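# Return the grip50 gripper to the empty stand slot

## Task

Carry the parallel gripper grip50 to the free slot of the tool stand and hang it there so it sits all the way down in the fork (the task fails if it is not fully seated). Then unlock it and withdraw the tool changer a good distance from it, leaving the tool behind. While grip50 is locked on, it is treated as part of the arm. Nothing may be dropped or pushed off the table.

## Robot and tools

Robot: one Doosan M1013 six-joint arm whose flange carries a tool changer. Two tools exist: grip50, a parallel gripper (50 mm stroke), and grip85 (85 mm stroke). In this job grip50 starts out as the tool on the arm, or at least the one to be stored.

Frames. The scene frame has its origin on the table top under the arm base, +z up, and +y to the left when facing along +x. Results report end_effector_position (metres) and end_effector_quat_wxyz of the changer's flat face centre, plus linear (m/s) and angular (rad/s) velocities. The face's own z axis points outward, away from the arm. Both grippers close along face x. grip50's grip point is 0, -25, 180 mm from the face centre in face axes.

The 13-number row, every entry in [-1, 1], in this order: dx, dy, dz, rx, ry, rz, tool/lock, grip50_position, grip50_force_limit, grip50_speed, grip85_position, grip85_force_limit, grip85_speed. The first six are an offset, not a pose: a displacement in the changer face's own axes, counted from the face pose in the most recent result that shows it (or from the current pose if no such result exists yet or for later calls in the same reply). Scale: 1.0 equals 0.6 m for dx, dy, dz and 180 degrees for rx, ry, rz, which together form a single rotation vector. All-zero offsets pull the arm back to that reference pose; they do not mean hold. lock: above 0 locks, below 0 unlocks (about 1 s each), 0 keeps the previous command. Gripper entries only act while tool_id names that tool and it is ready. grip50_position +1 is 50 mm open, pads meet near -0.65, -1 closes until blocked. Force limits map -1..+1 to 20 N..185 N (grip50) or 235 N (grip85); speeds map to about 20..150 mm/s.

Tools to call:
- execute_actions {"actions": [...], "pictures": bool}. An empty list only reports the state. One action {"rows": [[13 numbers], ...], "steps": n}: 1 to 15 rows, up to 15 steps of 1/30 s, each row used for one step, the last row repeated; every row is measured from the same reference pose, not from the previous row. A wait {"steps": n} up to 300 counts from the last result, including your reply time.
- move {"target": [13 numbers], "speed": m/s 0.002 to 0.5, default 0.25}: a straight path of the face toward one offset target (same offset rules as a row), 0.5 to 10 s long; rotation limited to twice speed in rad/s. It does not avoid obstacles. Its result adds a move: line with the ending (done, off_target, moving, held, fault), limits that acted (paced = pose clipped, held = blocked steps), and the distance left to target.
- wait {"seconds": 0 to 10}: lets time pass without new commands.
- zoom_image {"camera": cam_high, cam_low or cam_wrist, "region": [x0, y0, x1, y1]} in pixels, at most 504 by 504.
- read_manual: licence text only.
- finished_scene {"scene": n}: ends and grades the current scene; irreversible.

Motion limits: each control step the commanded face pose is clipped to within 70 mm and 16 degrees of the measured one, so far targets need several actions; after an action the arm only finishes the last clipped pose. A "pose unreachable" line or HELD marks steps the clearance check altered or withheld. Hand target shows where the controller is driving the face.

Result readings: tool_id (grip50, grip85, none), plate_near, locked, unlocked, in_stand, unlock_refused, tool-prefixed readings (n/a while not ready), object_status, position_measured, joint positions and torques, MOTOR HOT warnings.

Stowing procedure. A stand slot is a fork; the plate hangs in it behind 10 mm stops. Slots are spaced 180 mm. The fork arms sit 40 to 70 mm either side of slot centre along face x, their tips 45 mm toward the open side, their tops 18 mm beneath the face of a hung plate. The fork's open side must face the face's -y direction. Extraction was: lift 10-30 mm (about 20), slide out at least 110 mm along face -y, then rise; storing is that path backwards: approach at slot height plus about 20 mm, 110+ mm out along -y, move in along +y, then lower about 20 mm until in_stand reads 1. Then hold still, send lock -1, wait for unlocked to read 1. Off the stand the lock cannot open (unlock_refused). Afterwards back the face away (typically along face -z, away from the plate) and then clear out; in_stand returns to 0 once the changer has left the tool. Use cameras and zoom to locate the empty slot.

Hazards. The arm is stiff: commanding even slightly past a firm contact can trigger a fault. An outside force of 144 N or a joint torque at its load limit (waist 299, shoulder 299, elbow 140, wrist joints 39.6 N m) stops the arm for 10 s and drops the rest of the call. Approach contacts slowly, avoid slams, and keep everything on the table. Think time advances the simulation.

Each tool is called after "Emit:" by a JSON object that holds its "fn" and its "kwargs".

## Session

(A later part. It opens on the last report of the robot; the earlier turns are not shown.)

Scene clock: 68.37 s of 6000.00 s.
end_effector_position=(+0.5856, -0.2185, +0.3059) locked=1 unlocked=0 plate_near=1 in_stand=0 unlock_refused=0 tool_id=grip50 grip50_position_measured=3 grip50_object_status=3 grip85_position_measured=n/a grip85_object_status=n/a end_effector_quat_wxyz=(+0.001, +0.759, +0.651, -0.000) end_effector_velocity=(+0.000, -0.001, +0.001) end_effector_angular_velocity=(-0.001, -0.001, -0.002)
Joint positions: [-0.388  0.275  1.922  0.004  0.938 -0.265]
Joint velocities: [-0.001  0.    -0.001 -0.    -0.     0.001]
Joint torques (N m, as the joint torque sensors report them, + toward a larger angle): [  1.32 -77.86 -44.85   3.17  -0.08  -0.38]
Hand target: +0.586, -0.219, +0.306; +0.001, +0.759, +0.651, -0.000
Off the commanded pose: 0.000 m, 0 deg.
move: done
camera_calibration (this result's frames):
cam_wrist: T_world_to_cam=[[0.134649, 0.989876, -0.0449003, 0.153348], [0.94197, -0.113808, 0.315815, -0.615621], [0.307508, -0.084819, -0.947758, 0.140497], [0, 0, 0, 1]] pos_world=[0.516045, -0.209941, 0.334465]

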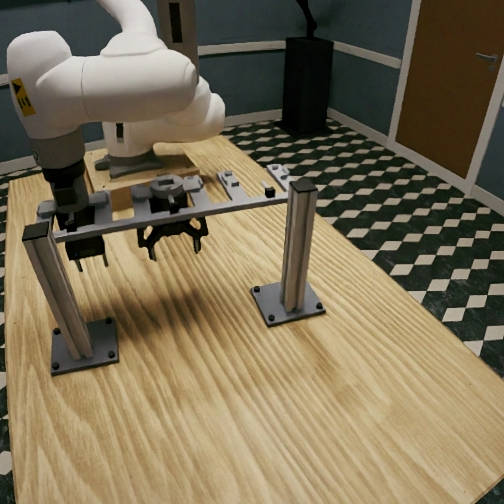

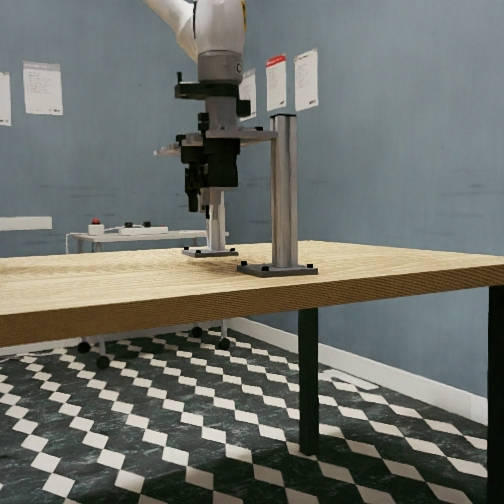

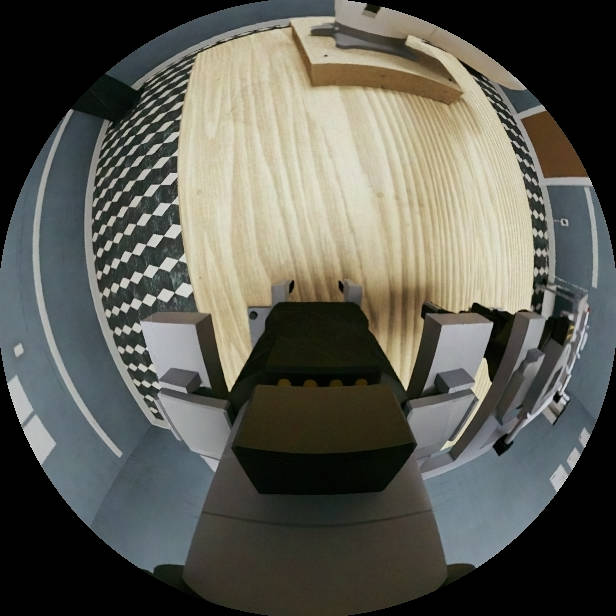

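Emit:
{"fn": "move", "kwargs": {"target": [0,0,0.0065,0,0,0,0,1,0,0,0,0,0], "speed": 0.005}}

Scene clock: 70.70 s of 6000.00 s.
end_effector_position=(+0.5856, -0.2185, +0.3020) locked=1 unlocked=0 plate_near=1 in_stand=1 unlock_refused=0 tool_id=grip50 grip50_position_measured=3 grip50_object_status=3 grip85_position_measured=n/a grip85_object_status=n/a end_effector_quat_wxyz=(+0.001, +0.759, +0.651, -0.000) end_effector_velocity=(-0.001, +0.000, -0.001) end_effector_angular_velocity=(+0.001, +0.002, -0.001)
Joint positions: [-0.388  0.279  1.925  0.004  0.931 -0.265]
Joint velocities: [-0.001  0.     0.003  0.    -0.    -0.   ]
Joint torques (N m, as the joint torque sensors report them, + toward a larger angle): [  1.32 -77.97 -44.58   3.03  -0.07  -0.31]
Hand target: +0.586, -0.219, +0.302; +0.001, +0.759, +0.651, -0.000
Off the commanded pose: 0.000 m, 0 deg.
move: done
camera_calibration (this result's frames):
cam_wrist: T_world_to_cam=[[0.134651, 0.989875, -0.0449139, 0.153183], [0.941975, -0.113807, 0.315803, -0.614378], [0.307494, -0.084831, -0.947761, 0.136803], [0, 0, 0, 1]] pos_world=[0.516036, -0.209947, 0.330559]

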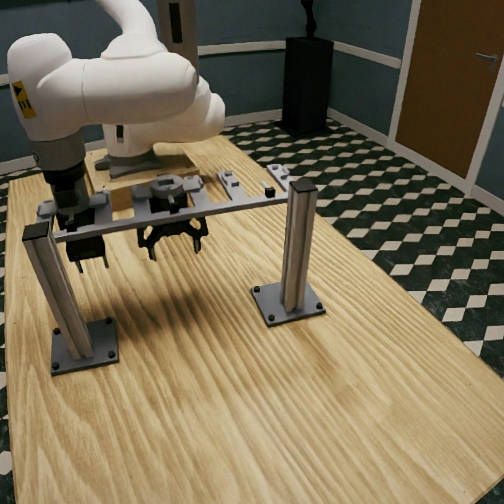

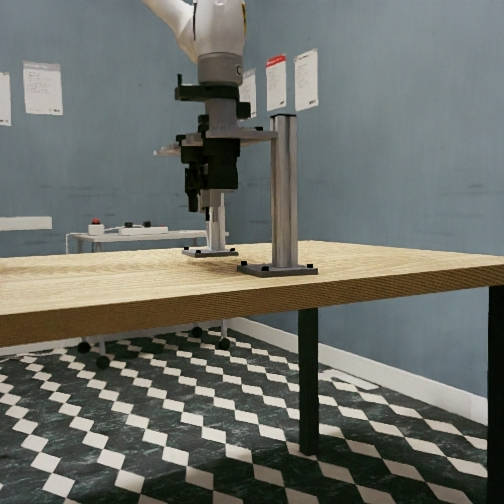

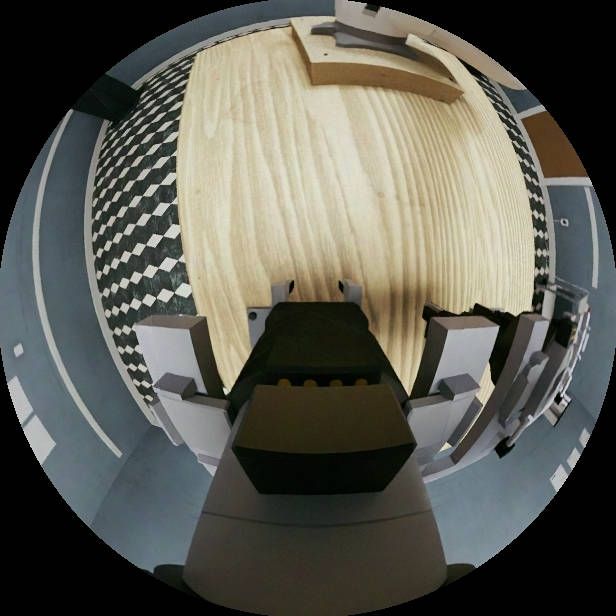

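Within about half a millimetre of the seat; unlock.

Emit:
{"fn": "execute_actions", "kwargs": {"actions": [{"rows":[[0,0,0.0007,0,0,0,0,1,0,0,0,0,0],[0,0,0.0007,0,0,0,0,1,0,0,0,0,0],[0,0,0.0007,0,0,0,0,1,0,0,0,0,0],[0,0,0.0007,0,0,0,0,1,0,0,0,0,0],[0,0,0.0007,0,0,0,0,1,0,0,0,0,0],[0,0,0.0007,0,0,0,0,1,0,0,0,0,0],[0,0,0.0007,0,0,0,0,1,0,0,0,0,0],[0,0,0.0007,0,0,0,0,1,0,0,0,0,0],[0,0,0.0007,0,0,0,0,1,0,0,0,0,0],[0,0,0.0007,0,0,0,0,1,0,0,0,0,0],[0,0,0.0007,0,0,0,-1,1,0,0,0,0,0]],"steps":15}], "pictures": false}}

Emit:
{"fn": "execute_actions", "kwargs": {"actions": [{"steps":35}], "pictures": false}}

Scene clock: 77.13 s of 6000.00 s.
end_effector_position=(+0.5855, -0.2185, +0.3014) locked=0 unlocked=0 plate_near=1 in_stand=1 unlock_refused=0 tool_id=none grip50_position_measured=n/a grip50_object_status=n/a grip85_position_measured=n/a grip85_object_status=n/a end_effector_quat_wxyz=(+0.001, +0.759, +0.651, -0.001) end_effector_velocity=(-0.000, +0.000, -0.000) end_effector_angular_velocity=(+0.001, +0.000, -0.000)
Joint positions: [-0.388  0.28   1.925  0.004  0.93  -0.265]
Joint velocities: [-0.    -0.     0.001  0.001 -0.    -0.001]
Joint torques (N m, as the joint torque sensors report them, + toward a larger angle): [ -0.38 -78.44 -43.22   3.53   0.12  -0.64]
Hand target: +0.586, -0.219, +0.302; +0.001, +0.759, +0.651, -0.000
Off the commanded pose: 0.000 m, 0 deg.
Steps of this call (steps 1 to 90: nothing new was sent; then 2.93 s passed at rest; steps 91 to 105: all 15 steps of this action). Readings (end_effector_position | what the end effector reports):
91: (+0.5856, -0.2185, +0.3020) | locked=1 unlocked=0 plate_near=1 in_stand=1 unlock_refused=0 tool_id=grip50 grip50_position_measured=3 grip50_object_status=3 grip85_position_measured=n/a grip85_object_status=n/a
92: (+0.5856, -0.2186, +0.3018) | locked=1 unlocked=0 plate_near=1 in_stand=1 unlock_refused=0 tool_id=grip50 grip50_position_measured=3 grip50_object_status=3 grip85_position_measured=n/a grip85_object_status=n/a
94: (+0.5856, -0.2185, +0.3016) | locked=1 unlocked=0 plate_near=1 in_stand=1 unlock_refused=0 tool_id=grip50 grip50_position_measured=3 grip50_object_status=3 grip85_position_measured=n/a grip85_object_status=n/a
98: (+0.5856, -0.2185, +0.3016) | locked=1 unlocked=0 plate_near=1 in_stand=1 unlock_refused=0 tool_id=grip50 grip50_position_measured=3 grip50_object_status=3 grip85_position_measured=n/a grip85_object_status=n/a
105: the state above

Scene clock: 78.30 s of 6000.00 s.
end_effector_position=(+0.5856, -0.2185, +0.3015) locked=0 unlocked=1 plate_near=1 in_stand=1 unlock_refused=0 tool_id=none grip50_position_measured=n/a grip50_object_status=n/a grip85_position_measured=n/a grip85_object_status=n/a end_effector_quat_wxyz=(+0.001, +0.759, +0.651, -0.000) end_effector_velocity=(-0.001, +0.000, -0.000) end_effector_angular_velocity=(+0.001, +0.001, -0.001)
Joint positions: [-0.388  0.279  1.925  0.004  0.93  -0.265]
Joint velocities: [-0.     0.     0.001  0.     0.     0.   ]
Joint torques (N m, as the joint torque sensors report them, + toward a larger angle): [  1.   -68.9  -37.91   3.09  -0.07  -0.43]
Hand target: +0.586, -0.219, +0.302; +0.001, +0.759, +0.651, -0.000
Off the commanded pose: 0.000 m, 0 deg.
Steps of this call (steps 1 to 35: nothing new was sent). Readings (end_effector_position | what the end effector reports):
1: (+0.5855, -0.2185, +0.3014) | locked=0 unlocked=0 plate_near=1 in_stand=1 unlock_refused=0 tool_id=none grip50_position_measured=n/a grip50_object_status=n/a grip85_position_measured=n/a grip85_object_status=n/a
2: (+0.5855, -0.2185, +0.3014) | locked=0 unlocked=0 plate_near=1 in_stand=1 unlock_refused=0 tool_id=none grip50_position_measured=n/a grip50_object_status=n/a grip85_position_measured=n/a grip85_object_status=n/a
4: (+0.5855, -0.2185, +0.3014) | locked=0 unlocked=0 plate_near=1 in_stand=1 unlock_refused=0 tool_id=none grip50_position_measured=n/a grip50_object_status=n/a grip85_position_measured=n/a grip85_object_status=n/a
8: (+0.5856, -0.2185, +0.3014) | locked=0 unlocked=0 plate_near=1 in_stand=1 unlock_refused=0 tool_id=none grip50_position_measured=n/a grip50_object_status=n/a grip85_position_measured=n/a grip85_object_status=n/a
35: the state above

Emit:
{"fn": "move", "kwargs": {"target": [0,0,-0.04,0,0,0,0,0,0,0,0,0,0], "speed": 0.04}}

Emit:
{"fn": "move", "kwargs": {"target": [0,-0.1,-0.35,0,0,0,0,0,0,0,0,0,0], "speed": 0.25}}

Scene clock: 81.97 s of 6000.00 s.
end_effector_position=(+0.5856, -0.2185, +0.3256) locked=0 unlocked=1 plate_near=0 in_stand=0 unlock_refused=0 tool_id=none grip50_position_measured=n/a grip50_object_status=n/a grip85_position_measured=n/a grip85_object_status=n/a end_effector_quat_wxyz=(+0.001, +0.759, +0.651, -0.000) end_effector_velocity=(+0.001, +0.001, +0.000) end_effector_angular_velocity=(-0.000, -0.001, +0.001)
Joint positions: [-0.388  0.256  1.905  0.004  0.974 -0.265]
Joint velocities: [ 0.001 -0.    -0.    -0.    -0.     0.   ]
Joint torques (N m, as the joint torque sensors report them, + toward a larger angle): [  1.89 -67.63 -39.52   3.26  -0.09  -0.38]
Hand target: +0.586, -0.218, +0.326; +0.001, +0.759, +0.651, -0.000
Off the commanded pose: 0.000 m, 0 deg.
move: done
camera_calibration (this result's frames):
cam_wrist: T_world_to_cam=[[0.134573, 0.989888, -0.044849, 0.1542], [0.94197, -0.113749, 0.315837, -0.621864], [0.307542, -0.0847496, -0.947753, 0.159152], [0, 0, 0, 1]] pos_world=[0.51608, -0.20989, 0.35416]

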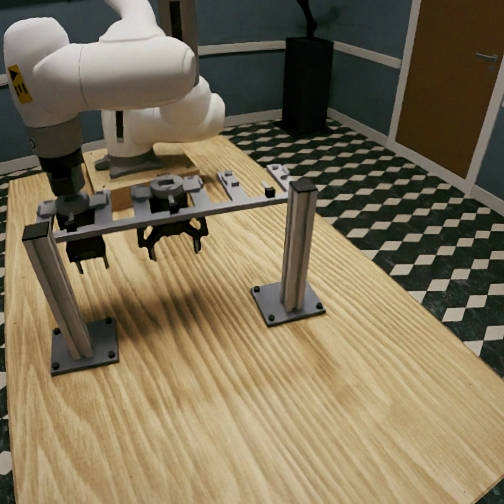

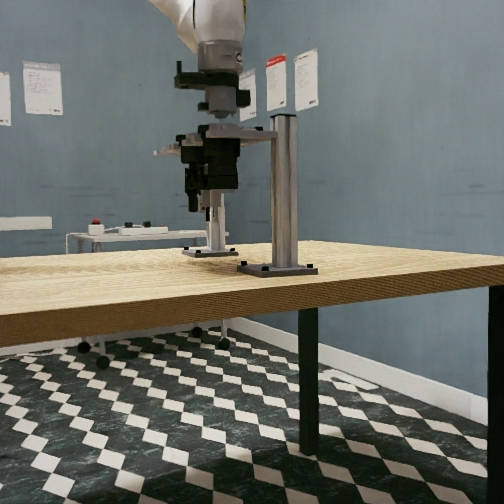

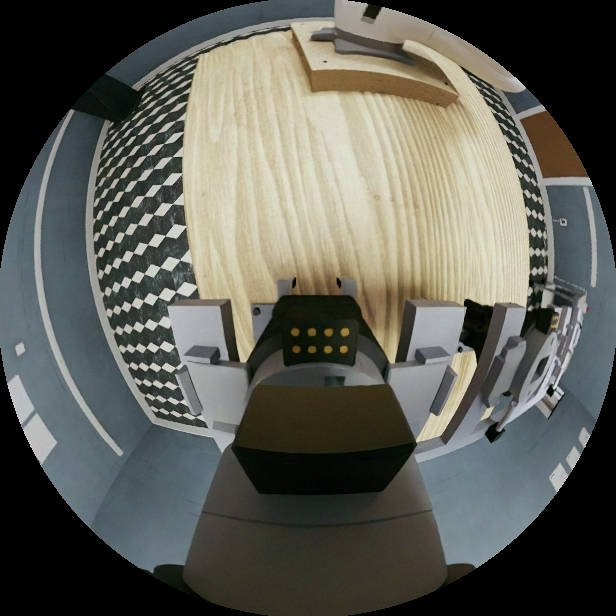

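Scene clock: 83.20 s of 6000.00 s.
end_effector_position=(+0.5266, -0.2089, +0.5358) locked=0 unlocked=1 plate_near=0 in_stand=0 unlock_refused=0 tool_id=none grip50_position_measured=n/a grip50_object_status=n/a grip85_position_measured=n/a grip85_object_status=n/a end_effector_quat_wxyz=(+0.001, +0.759, +0.652, -0.000) end_effector_velocity=(+0.000, +0.000, +0.000) end_effector_angular_velocity=(+0.001, -0.002, -0.000)
Joint positions: [-0.417  0.025  1.764  0.004  1.346 -0.293]
Joint velocities: [ 0.    -0.    -0.001  0.001 -0.     0.   ]
Joint torques (N m, as the joint torque sensors report them, + toward a larger angle): [  2.41 -50.33 -46.85   4.02  -0.07  -0.37]
Hand target: +0.527, -0.209, +0.536; +0.001, +0.759, +0.652, -0.000
Off the commanded pose: 0.000 m, 0 deg.
move: done
camera_calibration (this result's frames):
cam_wrist: T_world_to_cam=[[0.134136, 0.989952, -0.0447599, 0.162344], [0.942012, -0.113359, 0.315854, -0.631514], [0.307606, -0.0845316, -0.947751, 0.37734], [0, 0, 0, 1]] pos_world=[0.457045, -0.200404, 0.564357]

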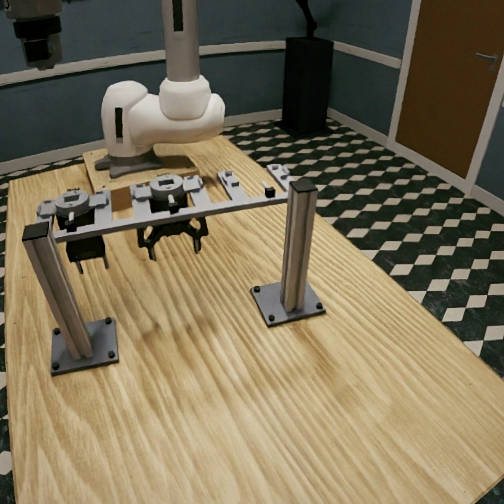

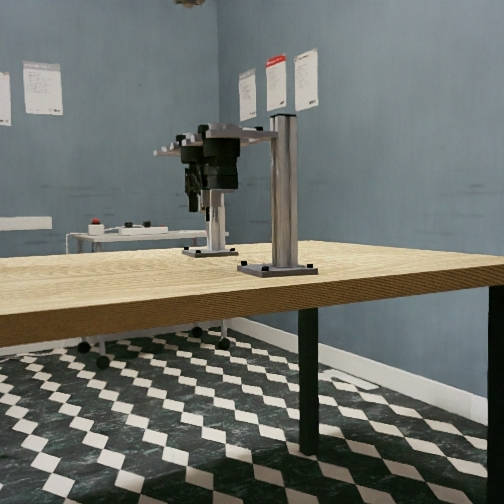

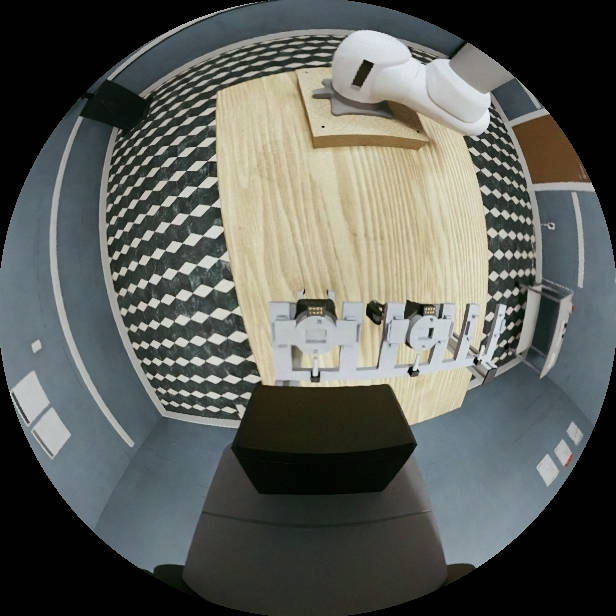

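Emit:
{"fn": "finished_scene", "kwargs": {"scene": 2}}

The scene is finished: the task was done.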